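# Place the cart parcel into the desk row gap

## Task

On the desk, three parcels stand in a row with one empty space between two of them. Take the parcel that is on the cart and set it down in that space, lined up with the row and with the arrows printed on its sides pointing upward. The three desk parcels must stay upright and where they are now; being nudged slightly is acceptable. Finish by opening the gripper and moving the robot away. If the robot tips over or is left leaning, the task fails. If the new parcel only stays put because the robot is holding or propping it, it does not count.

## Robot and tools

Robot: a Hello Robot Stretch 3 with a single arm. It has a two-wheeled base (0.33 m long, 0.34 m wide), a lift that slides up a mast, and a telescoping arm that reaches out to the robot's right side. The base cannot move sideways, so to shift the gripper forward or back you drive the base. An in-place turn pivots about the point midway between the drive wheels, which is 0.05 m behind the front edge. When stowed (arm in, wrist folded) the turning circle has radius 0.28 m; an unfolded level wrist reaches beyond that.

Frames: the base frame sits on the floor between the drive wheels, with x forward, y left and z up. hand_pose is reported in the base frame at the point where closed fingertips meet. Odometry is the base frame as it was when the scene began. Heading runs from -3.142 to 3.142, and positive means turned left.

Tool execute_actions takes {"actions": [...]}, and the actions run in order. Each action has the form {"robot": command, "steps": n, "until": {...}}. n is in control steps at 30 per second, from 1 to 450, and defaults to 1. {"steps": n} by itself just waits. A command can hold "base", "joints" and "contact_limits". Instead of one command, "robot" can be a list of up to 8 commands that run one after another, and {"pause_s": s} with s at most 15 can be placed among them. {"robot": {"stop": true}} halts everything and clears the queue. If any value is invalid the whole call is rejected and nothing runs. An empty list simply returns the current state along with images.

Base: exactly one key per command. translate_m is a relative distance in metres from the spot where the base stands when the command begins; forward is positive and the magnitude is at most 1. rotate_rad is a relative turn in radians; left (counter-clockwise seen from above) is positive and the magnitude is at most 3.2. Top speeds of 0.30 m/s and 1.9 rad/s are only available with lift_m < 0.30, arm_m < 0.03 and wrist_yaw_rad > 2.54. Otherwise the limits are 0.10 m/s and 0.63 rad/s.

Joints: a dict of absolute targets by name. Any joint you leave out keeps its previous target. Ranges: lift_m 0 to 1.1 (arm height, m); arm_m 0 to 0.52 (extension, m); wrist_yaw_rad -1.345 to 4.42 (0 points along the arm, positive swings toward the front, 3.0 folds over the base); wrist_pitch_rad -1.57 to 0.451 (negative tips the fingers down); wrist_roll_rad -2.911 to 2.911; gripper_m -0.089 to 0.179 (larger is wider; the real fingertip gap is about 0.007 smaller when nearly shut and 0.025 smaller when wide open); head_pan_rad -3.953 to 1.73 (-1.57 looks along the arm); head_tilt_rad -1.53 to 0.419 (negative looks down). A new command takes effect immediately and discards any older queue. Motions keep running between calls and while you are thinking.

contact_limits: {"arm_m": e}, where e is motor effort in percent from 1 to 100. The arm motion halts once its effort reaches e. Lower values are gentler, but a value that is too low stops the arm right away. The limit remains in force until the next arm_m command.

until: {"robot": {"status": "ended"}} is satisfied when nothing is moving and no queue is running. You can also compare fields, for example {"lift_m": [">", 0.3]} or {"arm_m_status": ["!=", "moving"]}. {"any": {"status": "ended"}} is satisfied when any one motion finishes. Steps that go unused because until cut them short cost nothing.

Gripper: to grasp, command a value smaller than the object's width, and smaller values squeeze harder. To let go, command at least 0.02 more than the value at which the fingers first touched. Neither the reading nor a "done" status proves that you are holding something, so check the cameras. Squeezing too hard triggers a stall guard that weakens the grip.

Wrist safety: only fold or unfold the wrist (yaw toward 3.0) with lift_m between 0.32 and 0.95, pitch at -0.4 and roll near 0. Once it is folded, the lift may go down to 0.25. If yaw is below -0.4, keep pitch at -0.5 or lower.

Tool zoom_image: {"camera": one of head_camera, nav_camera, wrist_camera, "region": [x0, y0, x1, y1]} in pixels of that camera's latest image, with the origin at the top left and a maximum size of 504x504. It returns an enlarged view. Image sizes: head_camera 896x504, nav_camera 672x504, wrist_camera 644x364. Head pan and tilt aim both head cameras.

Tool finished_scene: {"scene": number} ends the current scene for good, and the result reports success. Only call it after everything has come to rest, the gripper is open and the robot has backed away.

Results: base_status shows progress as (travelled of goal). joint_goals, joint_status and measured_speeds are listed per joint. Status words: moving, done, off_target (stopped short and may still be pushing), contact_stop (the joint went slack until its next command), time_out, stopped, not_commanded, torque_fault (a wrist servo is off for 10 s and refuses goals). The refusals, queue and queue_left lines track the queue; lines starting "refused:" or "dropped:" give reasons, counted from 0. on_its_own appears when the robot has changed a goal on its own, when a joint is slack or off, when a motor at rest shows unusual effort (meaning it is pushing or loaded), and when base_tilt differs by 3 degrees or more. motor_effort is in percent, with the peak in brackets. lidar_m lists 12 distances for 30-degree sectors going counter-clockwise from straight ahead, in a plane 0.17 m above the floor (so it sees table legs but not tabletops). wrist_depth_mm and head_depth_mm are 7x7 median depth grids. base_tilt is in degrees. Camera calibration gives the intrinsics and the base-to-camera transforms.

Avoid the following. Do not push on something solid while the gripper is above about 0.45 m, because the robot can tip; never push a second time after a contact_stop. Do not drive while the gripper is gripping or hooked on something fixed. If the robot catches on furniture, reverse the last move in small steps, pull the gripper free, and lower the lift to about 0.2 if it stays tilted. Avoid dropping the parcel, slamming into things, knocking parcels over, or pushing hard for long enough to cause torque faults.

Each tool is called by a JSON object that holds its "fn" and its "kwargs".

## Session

{"fn": "execute_actions", "kwargs": {"actions": []}}

Scene clock: 0.00 s.
robot.base_odometry: x=+0.000 y=+0.000 heading=+0.000 (m, m, rad; robot's odometry frame)
robot.turned_by_wheels: +0.000 (rad since the last result)
robot.turned_by_imu: +0.000 (rad since the last result)
robot.base_tilt: forward=-0.7 right=+1.8 (deg)
robot.lidar_m: 1.80 2.13 2.02 2.33 2.05 1.54 2.39 1.70 1.70 1.97 1.72 1.45
robot.head_depth_mm: 1694 1771 1775 1767 1711 1677 1708 / 1668 1934 1943 1935 1847 1767 1774 / 1667 2159 2161 2150 2168 2142 2056 / 1659 2322 2434 2432 2452 2432 2174 / 1650 2411 2791 2785 2771 2718 2160 / 1644 2374 2705 2648 2629 2595 2172 / 1637 2374 2456 2438 2430 1944 1974
robot.base_status: not_commanded
robot.joint_positions: lift_m=+0.453 arm_m=+0.001 wrist_yaw_rad=+2.924 wrist_pitch_rad=-0.604 wrist_roll_rad=-0.008 gripper_m=+0.037 head_pan_rad=+0.009 head_tilt_rad=-0.020
robot.joint_goals: lift_m=+0.453 arm_m=+0.001 wrist_yaw_rad=+2.924 wrist_pitch_rad=-0.604 wrist_roll_rad=-0.008 gripper_m=+0.037 head_pan_rad=+0.009 head_tilt_rad=-0.020
robot.joint_status: lift_m=not_commanded arm_m=not_commanded wrist_yaw_rad=not_commanded wrist_pitch_rad=not_commanded wrist_roll_rad=not_commanded gripper_m=not_commanded head_pan_rad=not_commanded head_tilt_rad=not_commanded
robot.measured_speeds: translate_m=+0.000 rotate_rad=+0.000 lift_m=+0.000 arm_m=+0.000 wrist_yaw_rad=+0.000 wrist_pitch_rad=+0.000 wrist_roll_rad=+0.000 head_pan_rad=+0.000 head_tilt_rad=+0.000
robot: refusals=0 queue=idle queue_left=0
robot.motor_effort: left_wheel=+0 right_wheel=-1 lift_m=+19 arm_m=-1 wrist_yaw_rad=+0 wrist_pitch_rad=+4 wrist_roll_rad=+0 gripper_m=+1 head_pan_rad=-1 head_tilt_rad=+2 (%)
robot.hand_pose: x=+0.0214 y=+0.0461 z=+0.4265 quat_wxyz=(+0.282, +0.691, +0.137, +0.651) (m; robot's base frame)
robot.wrist_depth_mm: - - - - - - - / - - - - - - - / 870 - 864 878 861 889 867 / 737 714 768 749 735 753 742 / 654 659 - 639 645 645 638 / 569 569 - 575 585 571 575 / 521 - - 518 513 514 520
pictures: head_camera (sideways: a quarter turn clockwise sets it upright), nav_camera (sideways: a quarter turn counterclockwise sets it upright), wrist_camera
camera_calibration (this result's frames):
head_camera: T_world_to_cam=[[0.00950138, 0.0403439, -0.999141, 1.31708], [-0.0284843, 0.998791, 0.0400589, -0.0495413], [0.999549, 0.0280792, 0.0106391, -0.0612927], [0, 0, 0, 1]] pos_world=[0.0473398, -0.00193367, 1.31859]
nav_camera: T_world_to_cam=[[-0.0233866, -0.00342515, 0.999721, -1.25292], [0.069554, -0.997577, -0.00179072, 0.0502354], [0.997304, 0.0694927, 0.0235682, -0.0792702], [0, 0, 0, 1]] pos_world=[0.0462608, 0.0513309, 1.25453]
wrist_camera: T_world_to_cam=[[0.965017, -0.262101, 0.00674738, -0.0187507], [-0.186786, -0.705321, -0.683837, 0.35594], [0.183994, 0.658654, -0.729603, 0.445355], [0, 0, 0, 1]] pos_world=[0.0026369, -0.0471972, 0.568464]
Images, in order (width x height): head_camera 896x504, nav_camera 672x504, wrist_camera 644x364.

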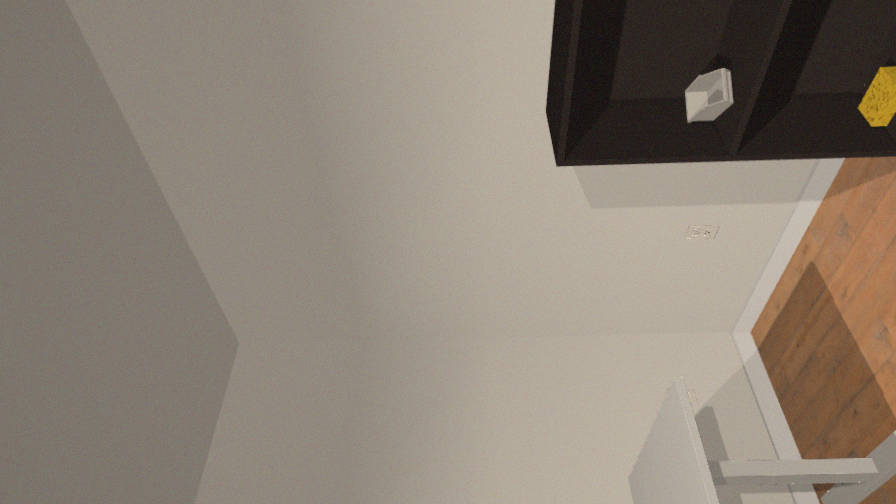

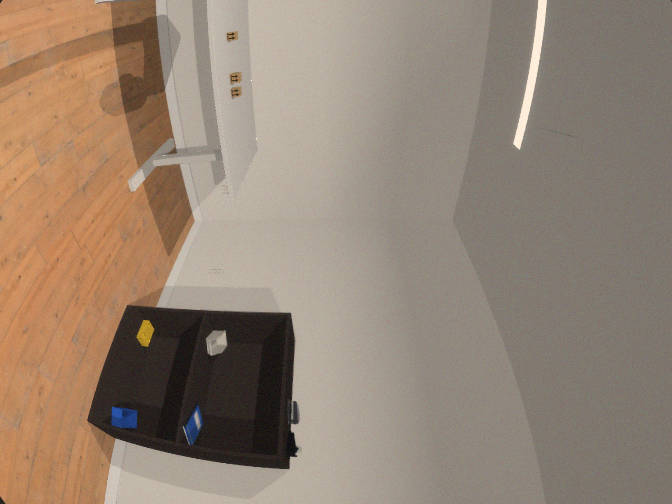

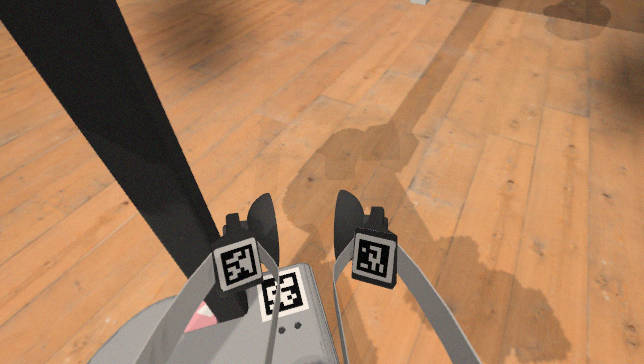

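{"fn": "execute_actions", "kwargs": {"actions": [{"robot": {"joints": {"head_pan_rad": -3.65, "head_tilt_rad": -0.35}}, "steps": 250, "until": {"robot": {"status": "ended"}}}]}}

Scene clock: 11.63 s.
robot.base_odometry: x=+0.000 y=+0.000 heading=+0.000 (m, m, rad; robot's odometry frame)
robot.turned_by_wheels: +0.000 (rad since the last result)
robot.turned_by_imu: -0.001 (rad since the last result)
robot.base_tilt: forward=-0.8 right=+1.8 (deg)
robot.lidar_m: 1.79 2.13 2.01 2.34 2.05 1.54 2.40 1.70 1.70 1.97 1.72 1.44
robot.head_depth_mm: 1662 1750 1845 1954 2072 1834 1428 / 1717 1809 1909 2016 2146 1848 1427 / 1759 1861 1971 2034 2001 1778 1435 / 1816 1927 2044 2028 2053 1808 1439 / 1874 1994 2114 2231 2372 1860 1445 / 1932 2068 2205 2347 2485 1892 1454 / 2003 2146 2284 2459 2537 1896 1458
robot.base_status: not_commanded
robot.joint_positions: lift_m=+0.453 arm_m=+0.001 wrist_yaw_rad=+2.924 wrist_pitch_rad=-0.604 wrist_roll_rad=-0.008 gripper_m=+0.037 head_pan_rad=-3.643 head_tilt_rad=-0.346
robot.joint_goals: lift_m=+0.453 arm_m=+0.001 wrist_yaw_rad=+2.924 wrist_pitch_rad=-0.604 wrist_roll_rad=-0.008 gripper_m=+0.037 head_pan_rad=-3.650 head_tilt_rad=-0.350
robot.joint_status: lift_m=not_commanded arm_m=not_commanded wrist_yaw_rad=not_commanded wrist_pitch_rad=not_commanded wrist_roll_rad=not_commanded gripper_m=not_commanded head_pan_rad=done head_tilt_rad=done
robot.measured_speeds: translate_m=+0.000 rotate_rad=+0.000 lift_m=+0.000 arm_m=+0.000 wrist_yaw_rad=+0.000 wrist_pitch_rad=+0.000 wrist_roll_rad=+0.000 head_pan_rad=+0.000 head_tilt_rad=+0.000
robot: refusals=0 queue=done queue_left=0
robot.motor_effort: left_wheel=+0(1) right_wheel=-1(1) lift_m=+19(19) arm_m=-1(1) wrist_yaw_rad=+0(0) wrist_pitch_rad=+4(4) wrist_roll_rad=+0(0) gripper_m=+1(1) head_pan_rad=-3(57) head_tilt_rad=-3(26) (%)
robot.hand_pose: x=+0.0214 y=+0.0461 z=+0.4265 quat_wxyz=(+0.282, +0.691, +0.137, +0.651) (m; robot's base frame)
robot.wrist_depth_mm: - - - - - - - / - - - - - - - / 855 - 869 855 864 875 861 / 725 717 735 746 741 739 734 / 649 648 - 645 655 644 635 / 570 577 - 576 570 571 567 / 520 - - 516 514 518 516
pictures: head_camera (sideways: a quarter turn clockwise sets it upright), nav_camera (sideways: a quarter turn counterclockwise sets it upright), wrist_camera
camera_calibration (this result's frames):
head_camera: T_world_to_cam=[[0.252907, -0.184447, -0.949746, 1.25087], [-0.475317, -0.87871, 0.0440798, -0.0520324], [-0.842681, 0.440282, -0.309903, 0.367191], [0, 0, 0, 1]] pos_world=[-0.0316616, 0.0233311, 1.3041]
nav_camera: T_world_to_cam=[[-0.25962, 0.145883, 0.954629, -1.19236], [0.430043, 0.902565, -0.0209723, 0.0730038], [-0.864673, 0.405087, -0.29706, 0.349451], [0, 0, 0, 1]] pos_world=[-0.0387939, -0.0335041, 1.2436]
wrist_camera: T_world_to_cam=[[0.965017, -0.262101, 0.0067473, -0.0187507], [-0.186786, -0.705321, -0.683837, 0.35594], [0.183994, 0.658654, -0.729603, 0.445355], [0, 0, 0, 1]] pos_world=[0.00263688, -0.0471972, 0.568464]
Images, in order (width x height): head_camera 896x504, nav_camera 672x504, wrist_camera 644x364.

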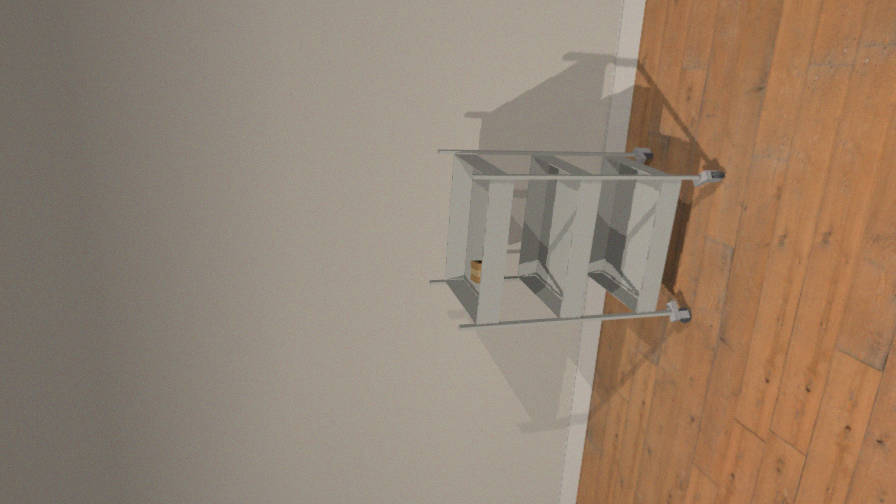

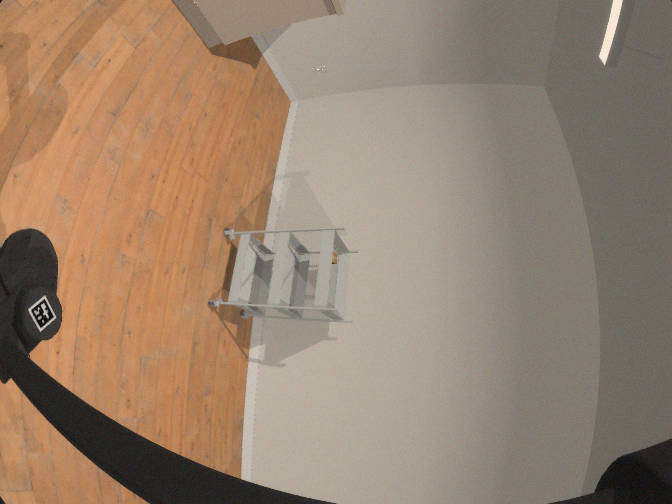

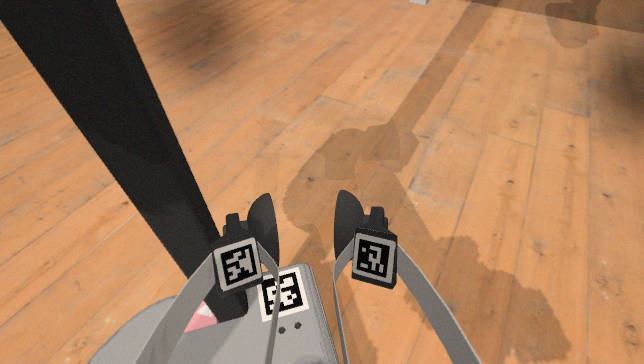

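{"fn": "execute_actions", "kwargs": {"actions": [{"robot": [{"joints": {"lift_m": 0.26, "wrist_pitch_rad": -0.4, "wrist_yaw_rad": 3.0, "head_pan_rad": -1.75, "head_tilt_rad": -0.95}}, {"base": {"rotate_rad": -0.335}}, {"base": {"translate_m": -1.0}}, {"base": {"translate_m": -0.4}}, {"base": {"rotate_rad": -2.0}}], "steps": 450, "until": {"robot": {"status": "ended"}}}]}}

Scene clock: 41.63 s.
robot.base_odometry: x=-1.322 y=+0.460 heading=-2.335 (m, m, rad; robot's odometry frame)
robot.turned_by_wheels: -2.335 (rad since the last result)
robot.turned_by_imu: -2.298 (rad since the last result)
robot.base_tilt: forward=-0.8 right=+1.8 (deg)
robot.lidar_m: 1.34 1.14 1.58 2.97 2.82 2.74 2.65 0.38 0.30 0.29 0.30 1.18
robot.head_depth_mm: 723 852 999 759 697 1043 1069 / 710 833 955 783 685 1066 1105 / 698 819 948 787 688 1029 - / 684 800 937 790 651 892 1131 / 673 784 916 796 678 893 1081 / 663 769 912 1094 1354 1227 1089 / 651 753 896 1102 1356 1230 1090
robot.base_status: done (rotate_rad -1.9998 of -2.0000)
robot.joint_positions: lift_m=+0.260 arm_m=+0.001 wrist_yaw_rad=+2.999 wrist_pitch_rad=-0.420 wrist_roll_rad=-0.008 gripper_m=+0.037 head_pan_rad=-1.756 head_tilt_rad=-0.939
robot.joint_goals: lift_m=+0.260 arm_m=+0.001 wrist_yaw_rad=+3.000 wrist_pitch_rad=-0.400 wrist_roll_rad=-0.008 gripper_m=+0.037 head_pan_rad=-1.750 head_tilt_rad=-0.950
robot.joint_status: lift_m=done arm_m=not_commanded wrist_yaw_rad=done wrist_pitch_rad=done wrist_roll_rad=not_commanded gripper_m=not_commanded head_pan_rad=done head_tilt_rad=done
robot.measured_speeds: translate_m=+0.000 rotate_rad=+0.000 lift_m=+0.000 arm_m=+0.000 wrist_yaw_rad=+0.000 wrist_pitch_rad=+0.000 wrist_roll_rad=+0.000 head_pan_rad=+0.000 head_tilt_rad=+0.000
robot: refusals=0 queue=done queue_left=0
robot.motor_effort: left_wheel=+4(12) right_wheel=-4(9) lift_m=+14(19) arm_m=-1(1) wrist_yaw_rad=+2(4) wrist_pitch_rad=+6(8) wrist_roll_rad=+0(0) gripper_m=+1(1) head_pan_rad=+5(58) head_tilt_rad=-6(40) (%)
robot.hand_pose: x=+0.0107 y=+0.0755 z=+0.2726 quat_wxyz=(+0.196, +0.697, +0.099, +0.682) (m; robot's base frame)
robot.wrist_depth_mm: - - - - - - - / - - - - - - - / 830 - 806 807 802 798 780 / 640 639 642 642 623 630 613 / 522 527 - 535 526 515 508 / 462 - - - 437 441 439 / - - - - 389 382 378
pictures: head_camera (sideways: a quarter turn clockwise sets it upright), nav_camera (sideways: a quarter turn counterclockwise sets it upright), wrist_camera
camera_calibration (this result's frames):
head_camera: T_world_to_cam=[[0.185113, 0.767343, -0.613936, 0.813479], [0.978103, -0.204337, 0.0395217, -0.0549309], [-0.0951229, -0.607808, -0.788366, 0.9851], [0, 0, 0, 1]] pos_world=[-0.00315223, -0.0366894, 1.27821]
nav_camera: T_world_to_cam=[[-0.147272, -0.766564, 0.625052, -0.763345], [-0.987504, 0.149792, -0.0489662, 0.118068], [-0.0560923, -0.624453, -0.779046, 0.971584], [0, 0, 0, 1]] pos_world=[0.0586715, 0.00386923, 1.23982]
wrist_camera: T_world_to_cam=[[0.981872, -0.189533, -0.00209626, -0.00294089], [-0.113803, -0.580635, -0.806171, 0.292637], [0.151579, 0.791795, -0.591679, 0.268386], [0, 0, 0, 1]] pos_world=[-0.00449132, -0.0431492, 0.394708]
Images, in order (width x height): head_camera 896x504, nav_camera 672x504, wrist_camera 644x364.

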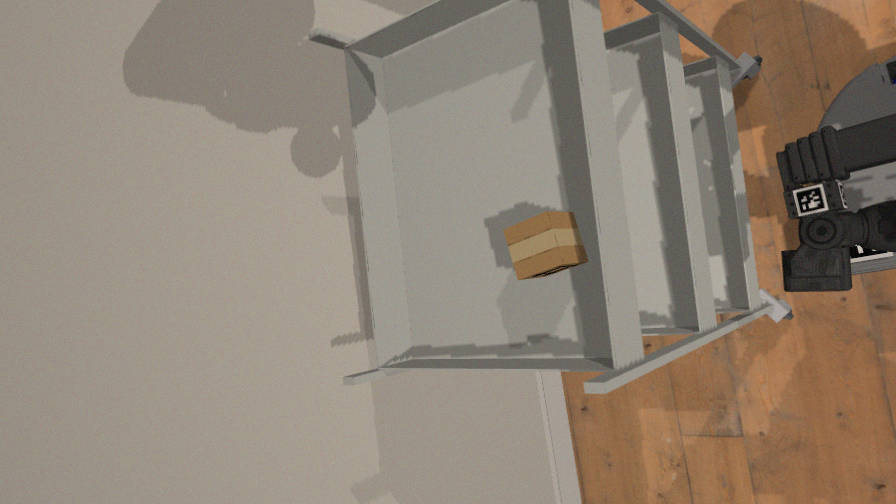

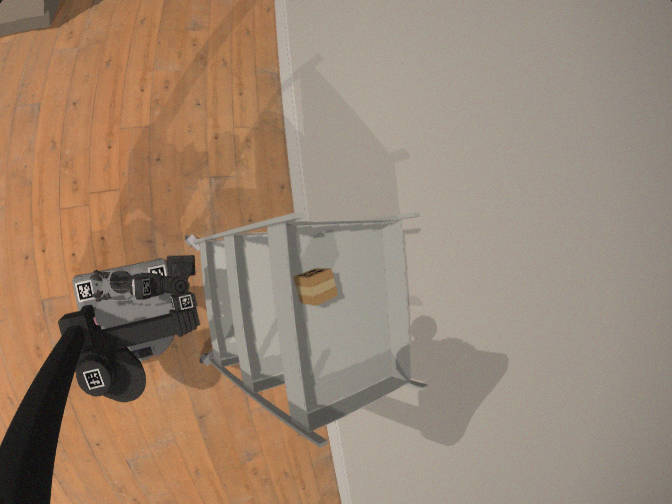

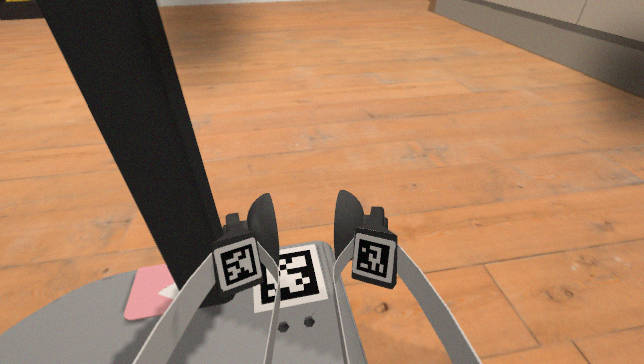

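{"fn": "zoom_image", "kwargs": {"camera": "head_camera", "region": [470, 180, 630, 320]}}

Region (470, 180, 630, 320) of head_camera's 896x504 image, scaled by 3.150, with more detail than that image has; it fills the top 441 rows of this view, and the rest is white.

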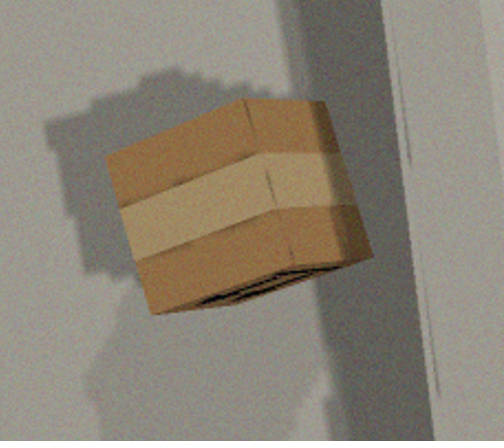

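{"fn": "execute_actions", "kwargs": {"actions": [{"robot": {"base": {"translate_m": 0.3}, "joints": {"lift_m": 0.9, "gripper_m": 0.15, "head_pan_rad": -2.3, "head_tilt_rad": -0.8}}, "steps": 450, "until": {"robot": {"status": "ended"}}}]}}

Scene clock: 59.57 s.
robot.base_odometry: x=-1.530 y=+0.243 heading=-2.335 (m, m, rad; robot's odometry frame)
robot.turned_by_wheels: +0.000 (rad since the last result)
robot.turned_by_imu: +0.000 (rad since the last result)
robot.base_tilt: forward=-0.7 right=+1.9 (deg)
robot.lidar_m: 1.28 0.86 1.14 2.95 3.09 3.02 2.72 0.42 0.36 0.81 0.85 1.20
robot.head_depth_mm: 1161 1386 1699 870 1425 - - / 1045 1216 1458 896 1017 - 1062 / 944 1088 1221 904 - - 1110 / 868 980 1111 928 - 1046 1072 / 800 899 1021 895 - 1206 1138 / 742 825 932 966 - - - / 689 765 854 967 1088 - -
robot.base_status: done (translate_m +0.3000 of +0.3000)
robot.joint_positions: lift_m=+0.900 arm_m=+0.001 wrist_yaw_rad=+2.999 wrist_pitch_rad=-0.419 wrist_roll_rad=-0.008 gripper_m=+0.150 head_pan_rad=-2.293 head_tilt_rad=-0.803
robot.joint_goals: lift_m=+0.900 arm_m=+0.001 wrist_yaw_rad=+3.000 wrist_pitch_rad=-0.400 wrist_roll_rad=-0.008 gripper_m=+0.150 head_pan_rad=-2.300 head_tilt_rad=-0.800
robot.joint_status: lift_m=done arm_m=not_commanded wrist_yaw_rad=done wrist_pitch_rad=done wrist_roll_rad=not_commanded gripper_m=done head_pan_rad=done head_tilt_rad=done
robot.measured_speeds: translate_m=+0.000 rotate_rad=+0.000 lift_m=+0.000 arm_m=+0.000 wrist_yaw_rad=+0.000 wrist_pitch_rad=+0.000 wrist_roll_rad=+0.000 head_pan_rad=+0.000 head_tilt_rad=+0.000
robot: refusals=0 queue=done queue_left=0
robot.motor_effort: left_wheel=+3(13) right_wheel=-4(8) lift_m=+24(24) arm_m=-1(1) wrist_yaw_rad=+1(2) wrist_pitch_rad=+6(6) wrist_roll_rad=+0(0) gripper_m=+1(79) head_pan_rad=-4(42) head_tilt_rad=+2(18) (%)
robot.hand_pose: x=+0.0106 y=+0.0755 z=+0.9121 quat_wxyz=(+0.196, +0.697, +0.099, +0.682) (m; robot's base frame)
robot.wrist_depth_mm: - - - - - - 700 / - - - - - - 716 / - - - - - - 743 / - - - - - - 756 / - - - - - - 812 / - - - - - - 926 / - - - - - - -
pictures: head_camera (sideways: a quarter turn clockwise sets it upright), nav_camera (sideways: a quarter turn counterclockwise sets it upright), wrist_camera
camera_calibration (this result's frames):
head_camera: T_world_to_cam=[[0.491573, 0.497092, -0.715021, 0.943328], [0.739896, -0.671415, 0.0418972, -0.0565777], [-0.459249, -0.549637, -0.697846, 0.869606], [0, 0, 0, 1]] pos_world=[-0.0224867, -0.0289407, 1.28372]
nav_camera: T_world_to_cam=[[-0.457702, -0.514689, 0.724985, -0.891673], [-0.776365, 0.628763, -0.0437615, 0.110012], [-0.43332, -0.582883, -0.687373, 0.854667], [0, 0, 0, 1]] pos_world=[0.0476332, -0.0299359, 1.23874]
wrist_camera: T_world_to_cam=[[0.981913, -0.189321, -0.00211557, -0.00154865], [-0.113632, -0.580341, -0.806407, 0.808358], [0.151442, 0.792062, -0.591357, 0.64638], [0, 0, 0, 1]] pos_world=[-0.0045133, -0.0431438, 1.0341]
Images, in order (width x height): head_camera 896x504, nav_camera 672x504, wrist_camera 644x364.

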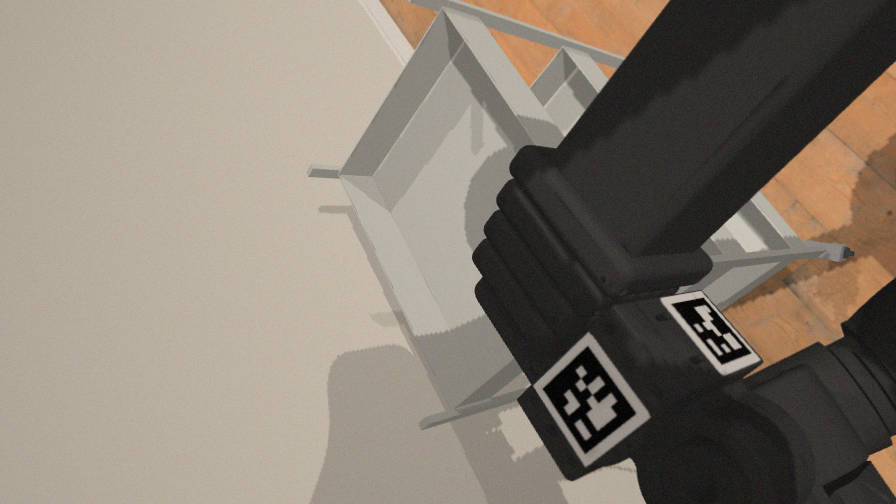

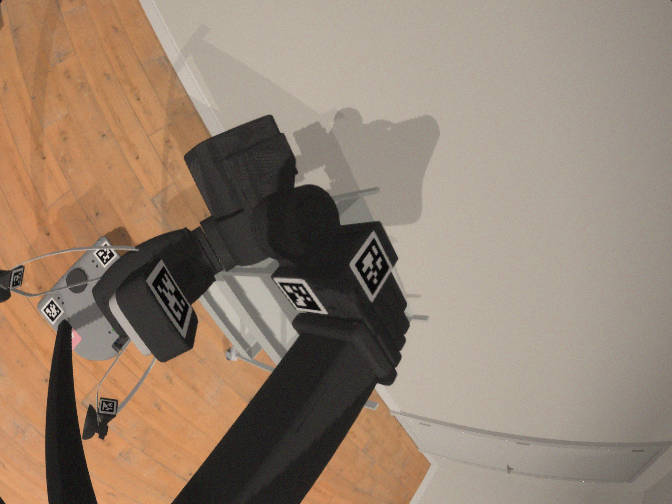

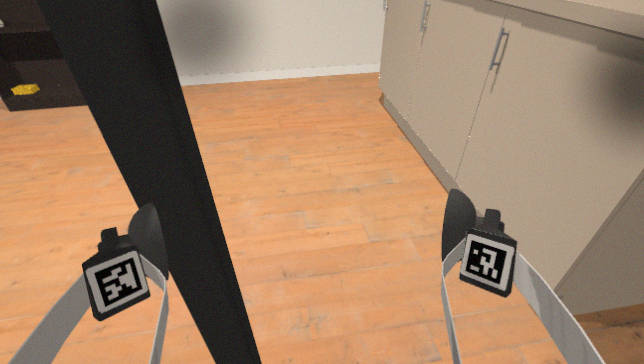

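{"fn": "execute_actions", "kwargs": {"actions": [{"robot": [{"joints": {"wrist_yaw_rad": 0.0}}, {"joints": {"wrist_yaw_rad": -0.9, "wrist_pitch_rad": -0.6}}], "steps": 450, "until": {"robot": {"status": "ended"}}}]}}

Scene clock: 67.87 s.
robot.base_odometry: x=-1.530 y=+0.243 heading=-2.335 (m, m, rad; robot's odometry frame)
robot.turned_by_wheels: +0.000 (rad since the last result)
robot.turned_by_imu: -0.001 (rad since the last result)
robot.base_tilt: forward=-0.7 right=+1.9 (deg)
robot.lidar_m: 1.28 0.86 1.14 2.95 3.09 3.01 2.71 0.42 0.36 0.81 0.85 1.20
robot.head_depth_mm: 1162 1387 1709 870 1432 - - / 1041 1222 1458 892 1018 - 1061 / 946 1090 1222 901 - - 1108 / 866 985 1108 930 - 835 1089 / 797 898 1023 893 - - - / 740 826 930 967 - - - / 690 765 853 967 1089 - -
robot.base_status: done (translate_m +0.3000 of +0.3000)
robot.joint_positions: lift_m=+0.900 arm_m=+0.001 wrist_yaw_rad=-0.898 wrist_pitch_rad=-0.611 wrist_roll_rad=-0.008 gripper_m=+0.150 head_pan_rad=-2.293 head_tilt_rad=-0.803
robot.joint_goals: lift_m=+0.900 arm_m=+0.001 wrist_yaw_rad=-0.900 wrist_pitch_rad=-0.600 wrist_roll_rad=-0.008 gripper_m=+0.150 head_pan_rad=-2.300 head_tilt_rad=-0.800
robot.joint_status: lift_m=done arm_m=not_commanded wrist_yaw_rad=done wrist_pitch_rad=done wrist_roll_rad=not_commanded gripper_m=done head_pan_rad=done head_tilt_rad=done
robot.measured_speeds: translate_m=+0.000 rotate_rad=+0.000 lift_m=+0.000 arm_m=+0.000 wrist_yaw_rad=+0.000 wrist_pitch_rad=+0.000 wrist_roll_rad=+0.000 head_pan_rad=+0.000 head_tilt_rad=+0.000
robot: refusals=0 queue=done queue_left=0
robot.motor_effort: left_wheel=+3(4) right_wheel=-3(4) lift_m=+24(24) arm_m=-1(1) wrist_yaw_rad=-1(4) wrist_pitch_rad=+4(6) wrist_roll_rad=+0(0) gripper_m=+1(0) head_pan_rad=-4(5) head_tilt_rad=+2(1) (%)
robot.hand_pose: x=-0.1748 y=-0.2685 z=+0.8716 quat_wxyz=(+0.518, -0.099, -0.697, -0.485) (m; robot's base frame)
robot.wrist_depth_mm: 453 536 682 850 - - - / 483 578 593 625 594 - - / 505 555 523 537 538 - - / 541 640 458 431 730 - - / 588 737 668 368 863 - - / 609 898 862 605 - - - / 734 850 917 780 905 936 888
pictures: head_camera (sideways: a quarter turn clockwise sets it upright), nav_camera (sideways: a quarter turn counterclockwise sets it upright), wrist_camera
camera_calibration (this result's frames):
head_camera: T_world_to_cam=[[0.491573, 0.497093, -0.715021, 0.943328], [0.739896, -0.671415, 0.0418972, -0.0565777], [-0.459249, -0.549637, -0.697846, 0.869607], [0, 0, 0, 1]] pos_world=[-0.0224867, -0.0289407, 1.28372]
nav_camera: T_world_to_cam=[[-0.457703, -0.51469, 0.724985, -0.891673], [-0.776365, 0.628763, -0.0437615, 0.110012], [-0.43332, -0.582882, -0.687373, 0.854667], [0, 0, 0, 1]] pos_world=[0.0476332, -0.0299359, 1.23874]
wrist_camera: T_world_to_cam=[[-0.585536, 0.810616, 0.00707112, 0.101806], [0.592409, 0.433839, -0.678848, 0.839498], [-0.553353, -0.393301, -0.734244, 0.606119], [0, 0, 0, 1]] pos_world=[-0.102317, -0.208345, 1.01421]
Images, in order (width x height): head_camera 896x504, nav_camera 672x504, wrist_camera 644x364.

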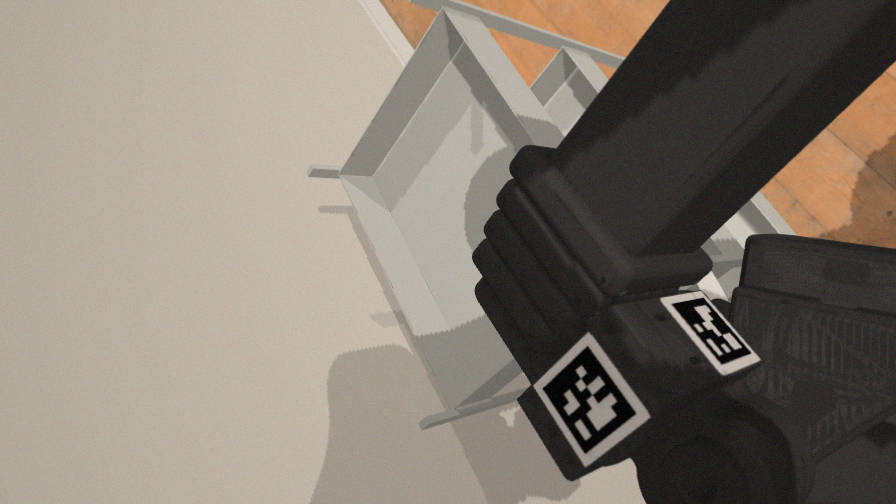

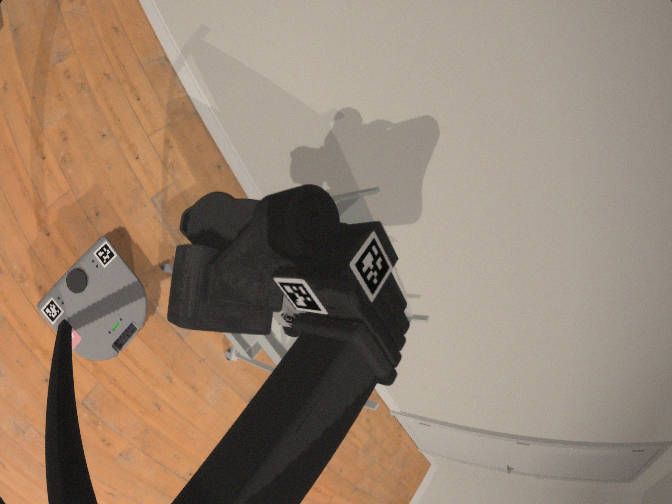

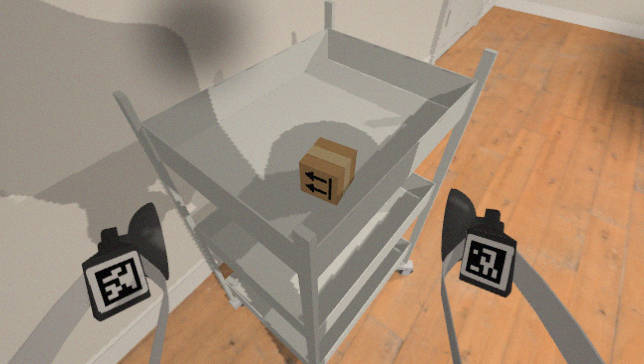

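{"fn": "zoom_image", "kwargs": {"camera": "wrist_camera", "region": [260, 110, 400, 230]}}

Region (260, 110, 400, 230) of wrist_camera's 644x364 image, scaled by 3.600; it fills the top 432 rows of this view, and the rest is white.

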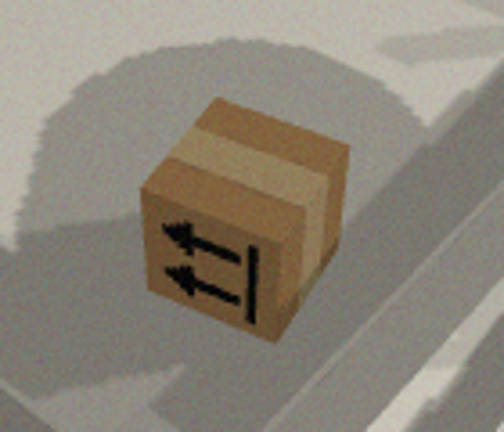

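{"fn": "execute_actions", "kwargs": {"actions": [{"robot": {"base": {"translate_m": -0.33}, "joints": {"wrist_yaw_rad": 0.24, "wrist_pitch_rad": -1.57, "arm_m": 0.19, "head_pan_rad": -1.57, "head_tilt_rad": -0.9}}, "steps": 450, "until": {"robot": {"status": "ended"}}}]}}

Scene clock: 90.83 s.
robot.base_odometry: x=-1.302 y=+0.482 heading=-2.335 (m, m, rad; robot's odometry frame)
robot.turned_by_wheels: +0.000 (rad since the last result)
robot.turned_by_imu: -0.003 (rad since the last result)
robot.base_tilt: forward=-0.8 right=+1.8 (deg)
robot.lidar_m: 1.35 1.17 1.63 2.96 2.82 2.71 2.64 0.38 0.30 0.29 0.31 1.18
robot.head_depth_mm: 661 750 - 775 680 829 1043 / 662 749 - 795 682 836 1045 / 662 754 - - 649 836 1063 / 664 770 919 808 681 857 1071 / 663 772 917 1061 721 1173 1078 / 665 771 920 1132 1380 1247 1096 / 667 772 925 1134 1393 1254 1100
robot.base_status: done (translate_m -0.3300 of -0.3300)
robot.joint_positions: lift_m=+0.900 arm_m=+0.190 wrist_yaw_rad=+0.241 wrist_pitch_rad=-1.566 wrist_roll_rad=-0.013 gripper_m=+0.150 head_pan_rad=-1.577 head_tilt_rad=-0.890
robot.joint_goals: lift_m=+0.900 arm_m=+0.190 wrist_yaw_rad=+0.240 wrist_pitch_rad=-1.570 wrist_roll_rad=-0.013 gripper_m=+0.150 head_pan_rad=-1.570 head_tilt_rad=-0.900
robot.joint_status: lift_m=done arm_m=done wrist_yaw_rad=done wrist_pitch_rad=done wrist_roll_rad=not_commanded gripper_m=done head_pan_rad=done head_tilt_rad=done
robot.measured_speeds: translate_m=+0.000 rotate_rad=+0.000 lift_m=+0.000 arm_m=+0.000 wrist_yaw_rad=+0.000 wrist_pitch_rad=+0.000 wrist_roll_rad=+0.000 head_pan_rad=+0.000 head_tilt_rad=+0.000
robot: refusals=0 queue=done queue_left=0
robot.motor_effort: left_wheel=+3(8) right_wheel=-2(14) lift_m=+20(24) arm_m=+2(8) wrist_yaw_rad=-1(12) wrist_pitch_rad=+0(6) wrist_roll_rad=+2(8) gripper_m=+1(8) head_pan_rad=+3(51) head_tilt_rad=-5(18) (%)
robot.hand_pose: x=-0.0271 y=-0.3126 z=+0.7822 quat_wxyz=(+0.561, +0.558, -0.433, -0.431) (m; robot's base frame)
robot.wrist_depth_mm: 807 237 251 254 255 259 264 / 833 245 257 209 267 268 271 / 850 257 266 216 276 279 286 / 179 259 268 281 286 288 293 / 931 906 939 238 287 301 303 / 963 - - - - - 278 / - - - - - - -
pictures: head_camera (sideways: a quarter turn clockwise sets it upright), nav_camera (sideways: a quarter turn counterclockwise sets it upright), wrist_camera
camera_calibration (this result's frames):
head_camera: T_world_to_cam=[[0.0447994, 0.757094, -0.651768, 0.863628], [0.998886, -0.0242721, 0.0404642, -0.0562873], [0.0148154, -0.652855, -0.757338, 0.944084], [0, 0, 0, 1]] pos_world=[0.00354757, -0.0388637, 1.28015]
nav_camera: T_world_to_cam=[[-0.00770343, -0.74903, 0.662491, -0.812979], [-0.99839, -0.0314698, -0.0471899, 0.115825], [0.0561952, -0.661788, -0.747582, 0.929985], [0, 0, 0, 1]] pos_world=[0.0571151, 0.0101519, 1.2393]
wrist_camera: T_world_to_cam=[[-0.9741, -0.221945, 0.0432321, -0.136911], [-0.208651, 0.95596, 0.206412, 0.159476], [-0.0871403, 0.192045, -0.97751, 0.990759], [0, 0, 0, 1]] pos_world=[-0.0137554, -0.37311, 0.941477]
Images, in order (width x height): head_camera 896x504, nav_camera 672x504, wrist_camera 644x364.

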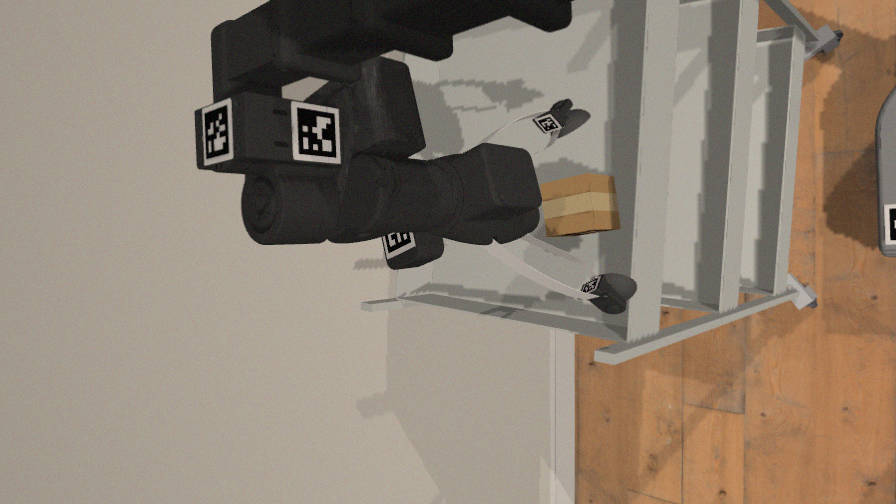

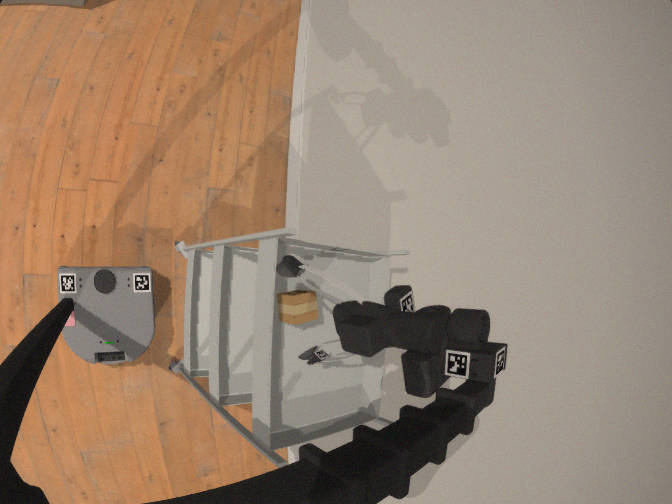

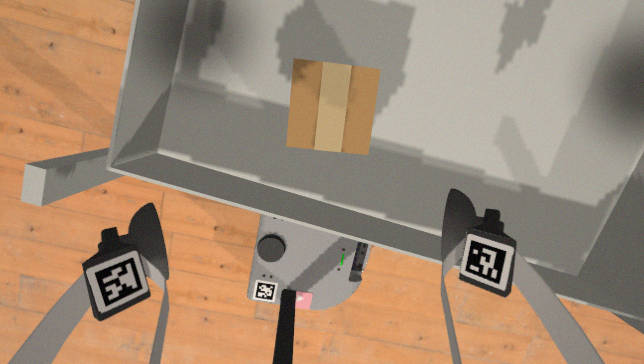

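{"fn": "execute_actions", "kwargs": {"actions": [{"robot": [{"joints": {"arm_m": 0.26, "wrist_yaw_rad": 0.15}}, {"joints": {"lift_m": 0.82}}], "steps": 450, "until": {"robot": {"status": "ended"}}}]}}

Scene clock: 106.27 s.
robot.base_odometry: x=-1.302 y=+0.482 heading=-2.335 (m, m, rad; robot's odometry frame)
robot.turned_by_wheels: +0.000 (rad since the last result)
robot.turned_by_imu: -0.001 (rad since the last result)
robot.base_tilt: forward=-0.8 right=+1.8 (deg)
robot.lidar_m: 1.35 1.17 1.64 2.96 2.81 2.71 2.65 0.38 0.30 0.29 0.31 1.18
robot.head_depth_mm: 662 765 885 - - 829 1039 / 662 765 - 798 690 836 1048 / 664 769 - 802 657 837 1066 / 663 769 894 819 682 856 1069 / 664 771 916 1061 706 1173 1078 / 665 773 920 1135 1385 1246 1097 / 667 775 920 1139 1397 1251 1101
robot.base_status: done (translate_m -0.3300 of -0.3300)
robot.joint_positions: lift_m=+0.820 arm_m=+0.260 wrist_yaw_rad=+0.151 wrist_pitch_rad=-1.566 wrist_roll_rad=-0.013 gripper_m=+0.150 head_pan_rad=-1.577 head_tilt_rad=-0.890
robot.joint_goals: lift_m=+0.820 arm_m=+0.260 wrist_yaw_rad=+0.150 wrist_pitch_rad=-1.570 wrist_roll_rad=-0.013 gripper_m=+0.150 head_pan_rad=-1.570 head_tilt_rad=-0.900
robot.joint_status: lift_m=done arm_m=done wrist_yaw_rad=done wrist_pitch_rad=done wrist_roll_rad=not_commanded gripper_m=done head_pan_rad=done head_tilt_rad=done
robot.measured_speeds: translate_m=+0.000 rotate_rad=+0.000 lift_m=+0.000 arm_m=+0.000 wrist_yaw_rad=+0.000 wrist_pitch_rad=+0.000 wrist_roll_rad=+0.000 head_pan_rad=+0.000 head_tilt_rad=+0.000
robot: refusals=0 queue=done queue_left=0
robot.motor_effort: left_wheel=+3(3) right_wheel=-2(3) lift_m=+13(22) arm_m=+2(4) wrist_yaw_rad=-2(3) wrist_pitch_rad=+0(0) wrist_roll_rad=+2(2) gripper_m=+1(1) head_pan_rad=+4(4) head_tilt_rad=-6(5) (%)
robot.hand_pose: x=-0.0251 y=-0.3821 z=+0.7027 quat_wxyz=(+0.541, +0.538, -0.458, -0.456) (m; robot's base frame)
robot.wrist_depth_mm: 137 174 177 180 183 185 187 / 142 180 183 187 189 191 195 / 146 187 192 194 195 198 202 / 153 194 197 169 203 207 212 / 160 201 204 147 211 215 219 / 161 210 213 153 221 227 229 / 163 176 194 209 227 232 240
pictures: head_camera (sideways: a quarter turn clockwise sets it upright), nav_camera (sideways: a quarter turn counterclockwise sets it upright), wrist_camera
camera_calibration (this result's frames):
head_camera: T_world_to_cam=[[0.0447993, 0.757094, -0.651768, 0.863628], [0.998886, -0.024272, 0.0404641, -0.0562873], [0.0148154, -0.652855, -0.757338, 0.944084], [0, 0, 0, 1]] pos_world=[0.00354758, -0.0388637, 1.28015]
nav_camera: T_world_to_cam=[[-0.00770334, -0.74903, 0.662491, -0.812979], [-0.99839, -0.03147, -0.0471899, 0.115825], [0.0561952, -0.661788, -0.747582, 0.929985], [0, 0, 0, 1]] pos_world=[0.0571151, 0.0101519, 1.2393]
wrist_camera: T_world_to_cam=[[-0.990078, -0.133707, 0.0432314, -0.113637], [-0.122096, 0.970826, 0.206373, 0.25068], [-0.0695637, 0.199047, -0.977518, 0.929664], [0, 0, 0, 1]] pos_world=[-0.0172318, -0.443608, 0.861942]
Images, in order (width x height): head_camera 896x504, nav_camera 672x504, wrist_camera 644x364.

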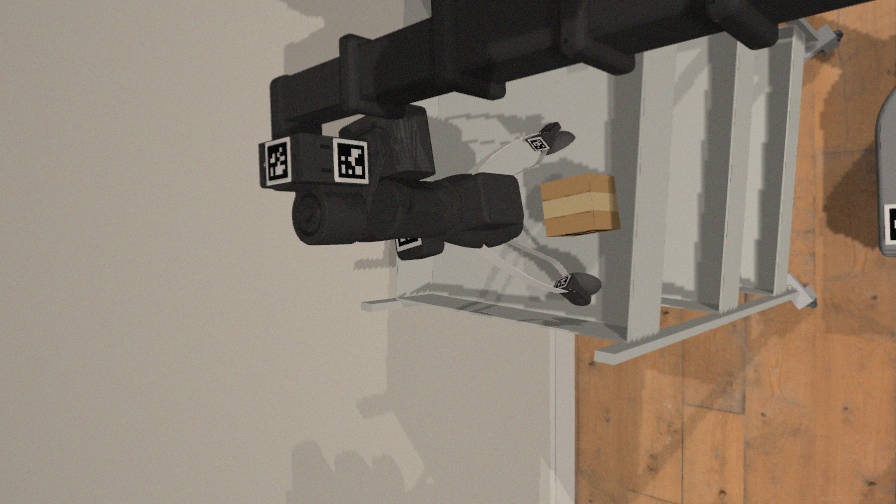

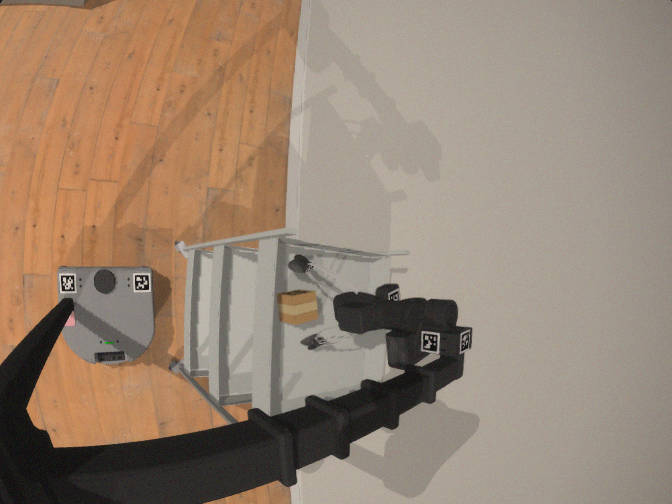

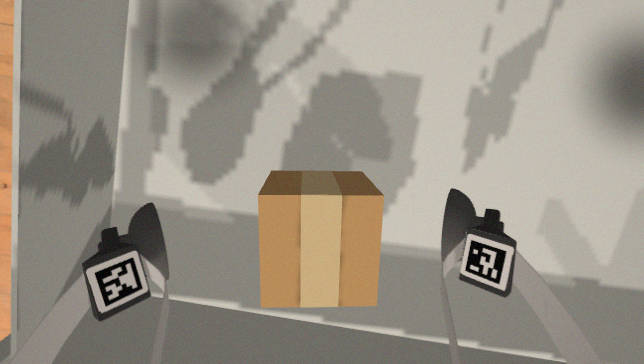

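{"fn": "execute_actions", "kwargs": {"actions": [{"robot": [{"joints": {"lift_m": 0.808}}, {"joints": {"gripper_m": 0.02}}], "steps": 450, "until": {"robot": {"status": "ended"}}}]}}

Scene clock: 111.20 s.
robot.base_odometry: x=-1.302 y=+0.482 heading=-2.335 (m, m, rad; robot's odometry frame)
robot.turned_by_wheels: +0.000 (rad since the last result)
robot.turned_by_imu: -0.001 (rad since the last result)
robot.base_tilt: forward=-0.8 right=+1.8 (deg)
robot.lidar_m: 1.35 1.17 1.63 2.96 2.81 2.70 2.64 0.38 0.30 0.29 0.31 1.18
robot.head_depth_mm: 660 766 910 - - 832 1035 / 661 767 864 799 690 834 1047 / 662 768 846 800 650 839 1063 / 663 771 890 816 665 857 1067 / 665 772 917 1060 697 1168 1081 / 666 774 920 1131 1387 1241 1096 / 665 774 920 1137 1390 1252 1095
robot.base_status: done (translate_m -0.3300 of -0.3300)
robot.joint_positions: lift_m=+0.808 arm_m=+0.260 wrist_yaw_rad=+0.151 wrist_pitch_rad=-1.566 wrist_roll_rad=-0.013 gripper_m=+0.021 head_pan_rad=-1.577 head_tilt_rad=-0.890
robot.joint_goals: lift_m=+0.808 arm_m=+0.260 wrist_yaw_rad=+0.150 wrist_pitch_rad=-1.570 wrist_roll_rad=-0.013 gripper_m=+0.020 head_pan_rad=-1.570 head_tilt_rad=-0.900
robot.joint_status: lift_m=done arm_m=done wrist_yaw_rad=done wrist_pitch_rad=done wrist_roll_rad=not_commanded gripper_m=done head_pan_rad=done head_tilt_rad=done
robot.measured_speeds: translate_m=+0.000 rotate_rad=+0.000 lift_m=+0.000 arm_m=+0.000 wrist_yaw_rad=+0.000 wrist_pitch_rad=+0.000 wrist_roll_rad=+0.000 head_pan_rad=+0.000 head_tilt_rad=+0.000
robot: refusals=0 queue=done queue_left=0
robot.motor_effort: left_wheel=+2(2) right_wheel=-3(4) lift_m=+13(13) arm_m=+2(2) wrist_yaw_rad=-1(2) wrist_pitch_rad=+0(0) wrist_roll_rad=+2(2) gripper_m=-15(88) head_pan_rad=+4(4) head_tilt_rad=-5(6) (%)
robot.hand_pose: x=-0.0251 y=-0.3821 z=+0.6907 quat_wxyz=(+0.541, +0.538, -0.458, -0.456) (m; robot's base frame)
robot.wrist_depth_mm: 137 165 167 169 171 175 176 / 143 170 172 175 179 180 183 / 146 176 178 182 185 186 190 / 153 183 185 173 190 196 197 / 161 189 131 132 200 203 205 / 169 197 137 138 210 210 216 / 161 177 186 196 217 221 225
pictures: head_camera (sideways: a quarter turn clockwise sets it upright), nav_camera (sideways: a quarter turn counterclockwise sets it upright), wrist_camera
camera_calibration (this result's frames):
head_camera: T_world_to_cam=[[0.0447992, 0.757094, -0.651768, 0.863628], [0.998886, -0.0242719, 0.0404642, -0.0562873], [0.0148155, -0.652855, -0.757338, 0.944084], [0, 0, 0, 1]] pos_world=[0.00354758, -0.0388637, 1.28015]
nav_camera: T_world_to_cam=[[-0.00770325, -0.74903, 0.662491, -0.812979], [-0.99839, -0.0314701, -0.0471899, 0.115825], [0.0561953, -0.661788, -0.747582, 0.929985], [0, 0, 0, 1]] pos_world=[0.0571151, 0.0101519, 1.2393]
wrist_camera: T_world_to_cam=[[-0.990078, -0.133706, 0.0432314, -0.113118], [-0.122095, 0.970826, 0.206372, 0.253159], [-0.0695634, 0.199046, -0.977518, 0.917928], [0, 0, 0, 1]] pos_world=[-0.0172318, -0.443608, 0.849936]
Images, in order (width x height): head_camera 896x504, nav_camera 672x504, wrist_camera 644x364.

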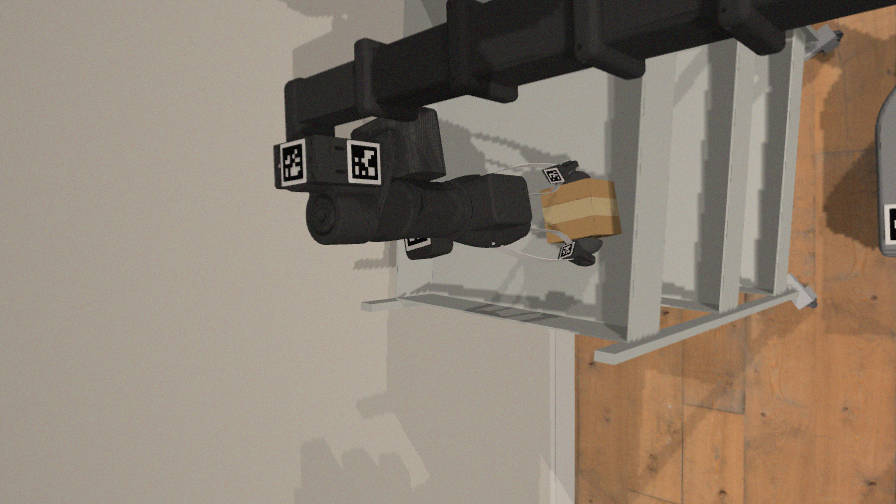

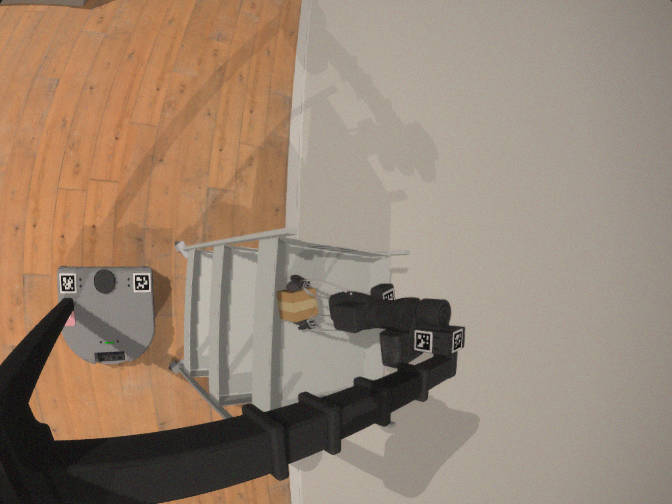

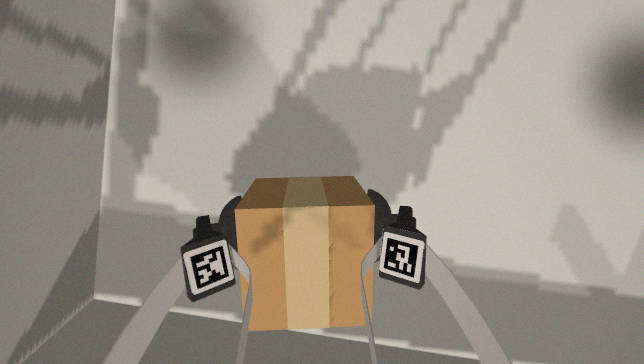

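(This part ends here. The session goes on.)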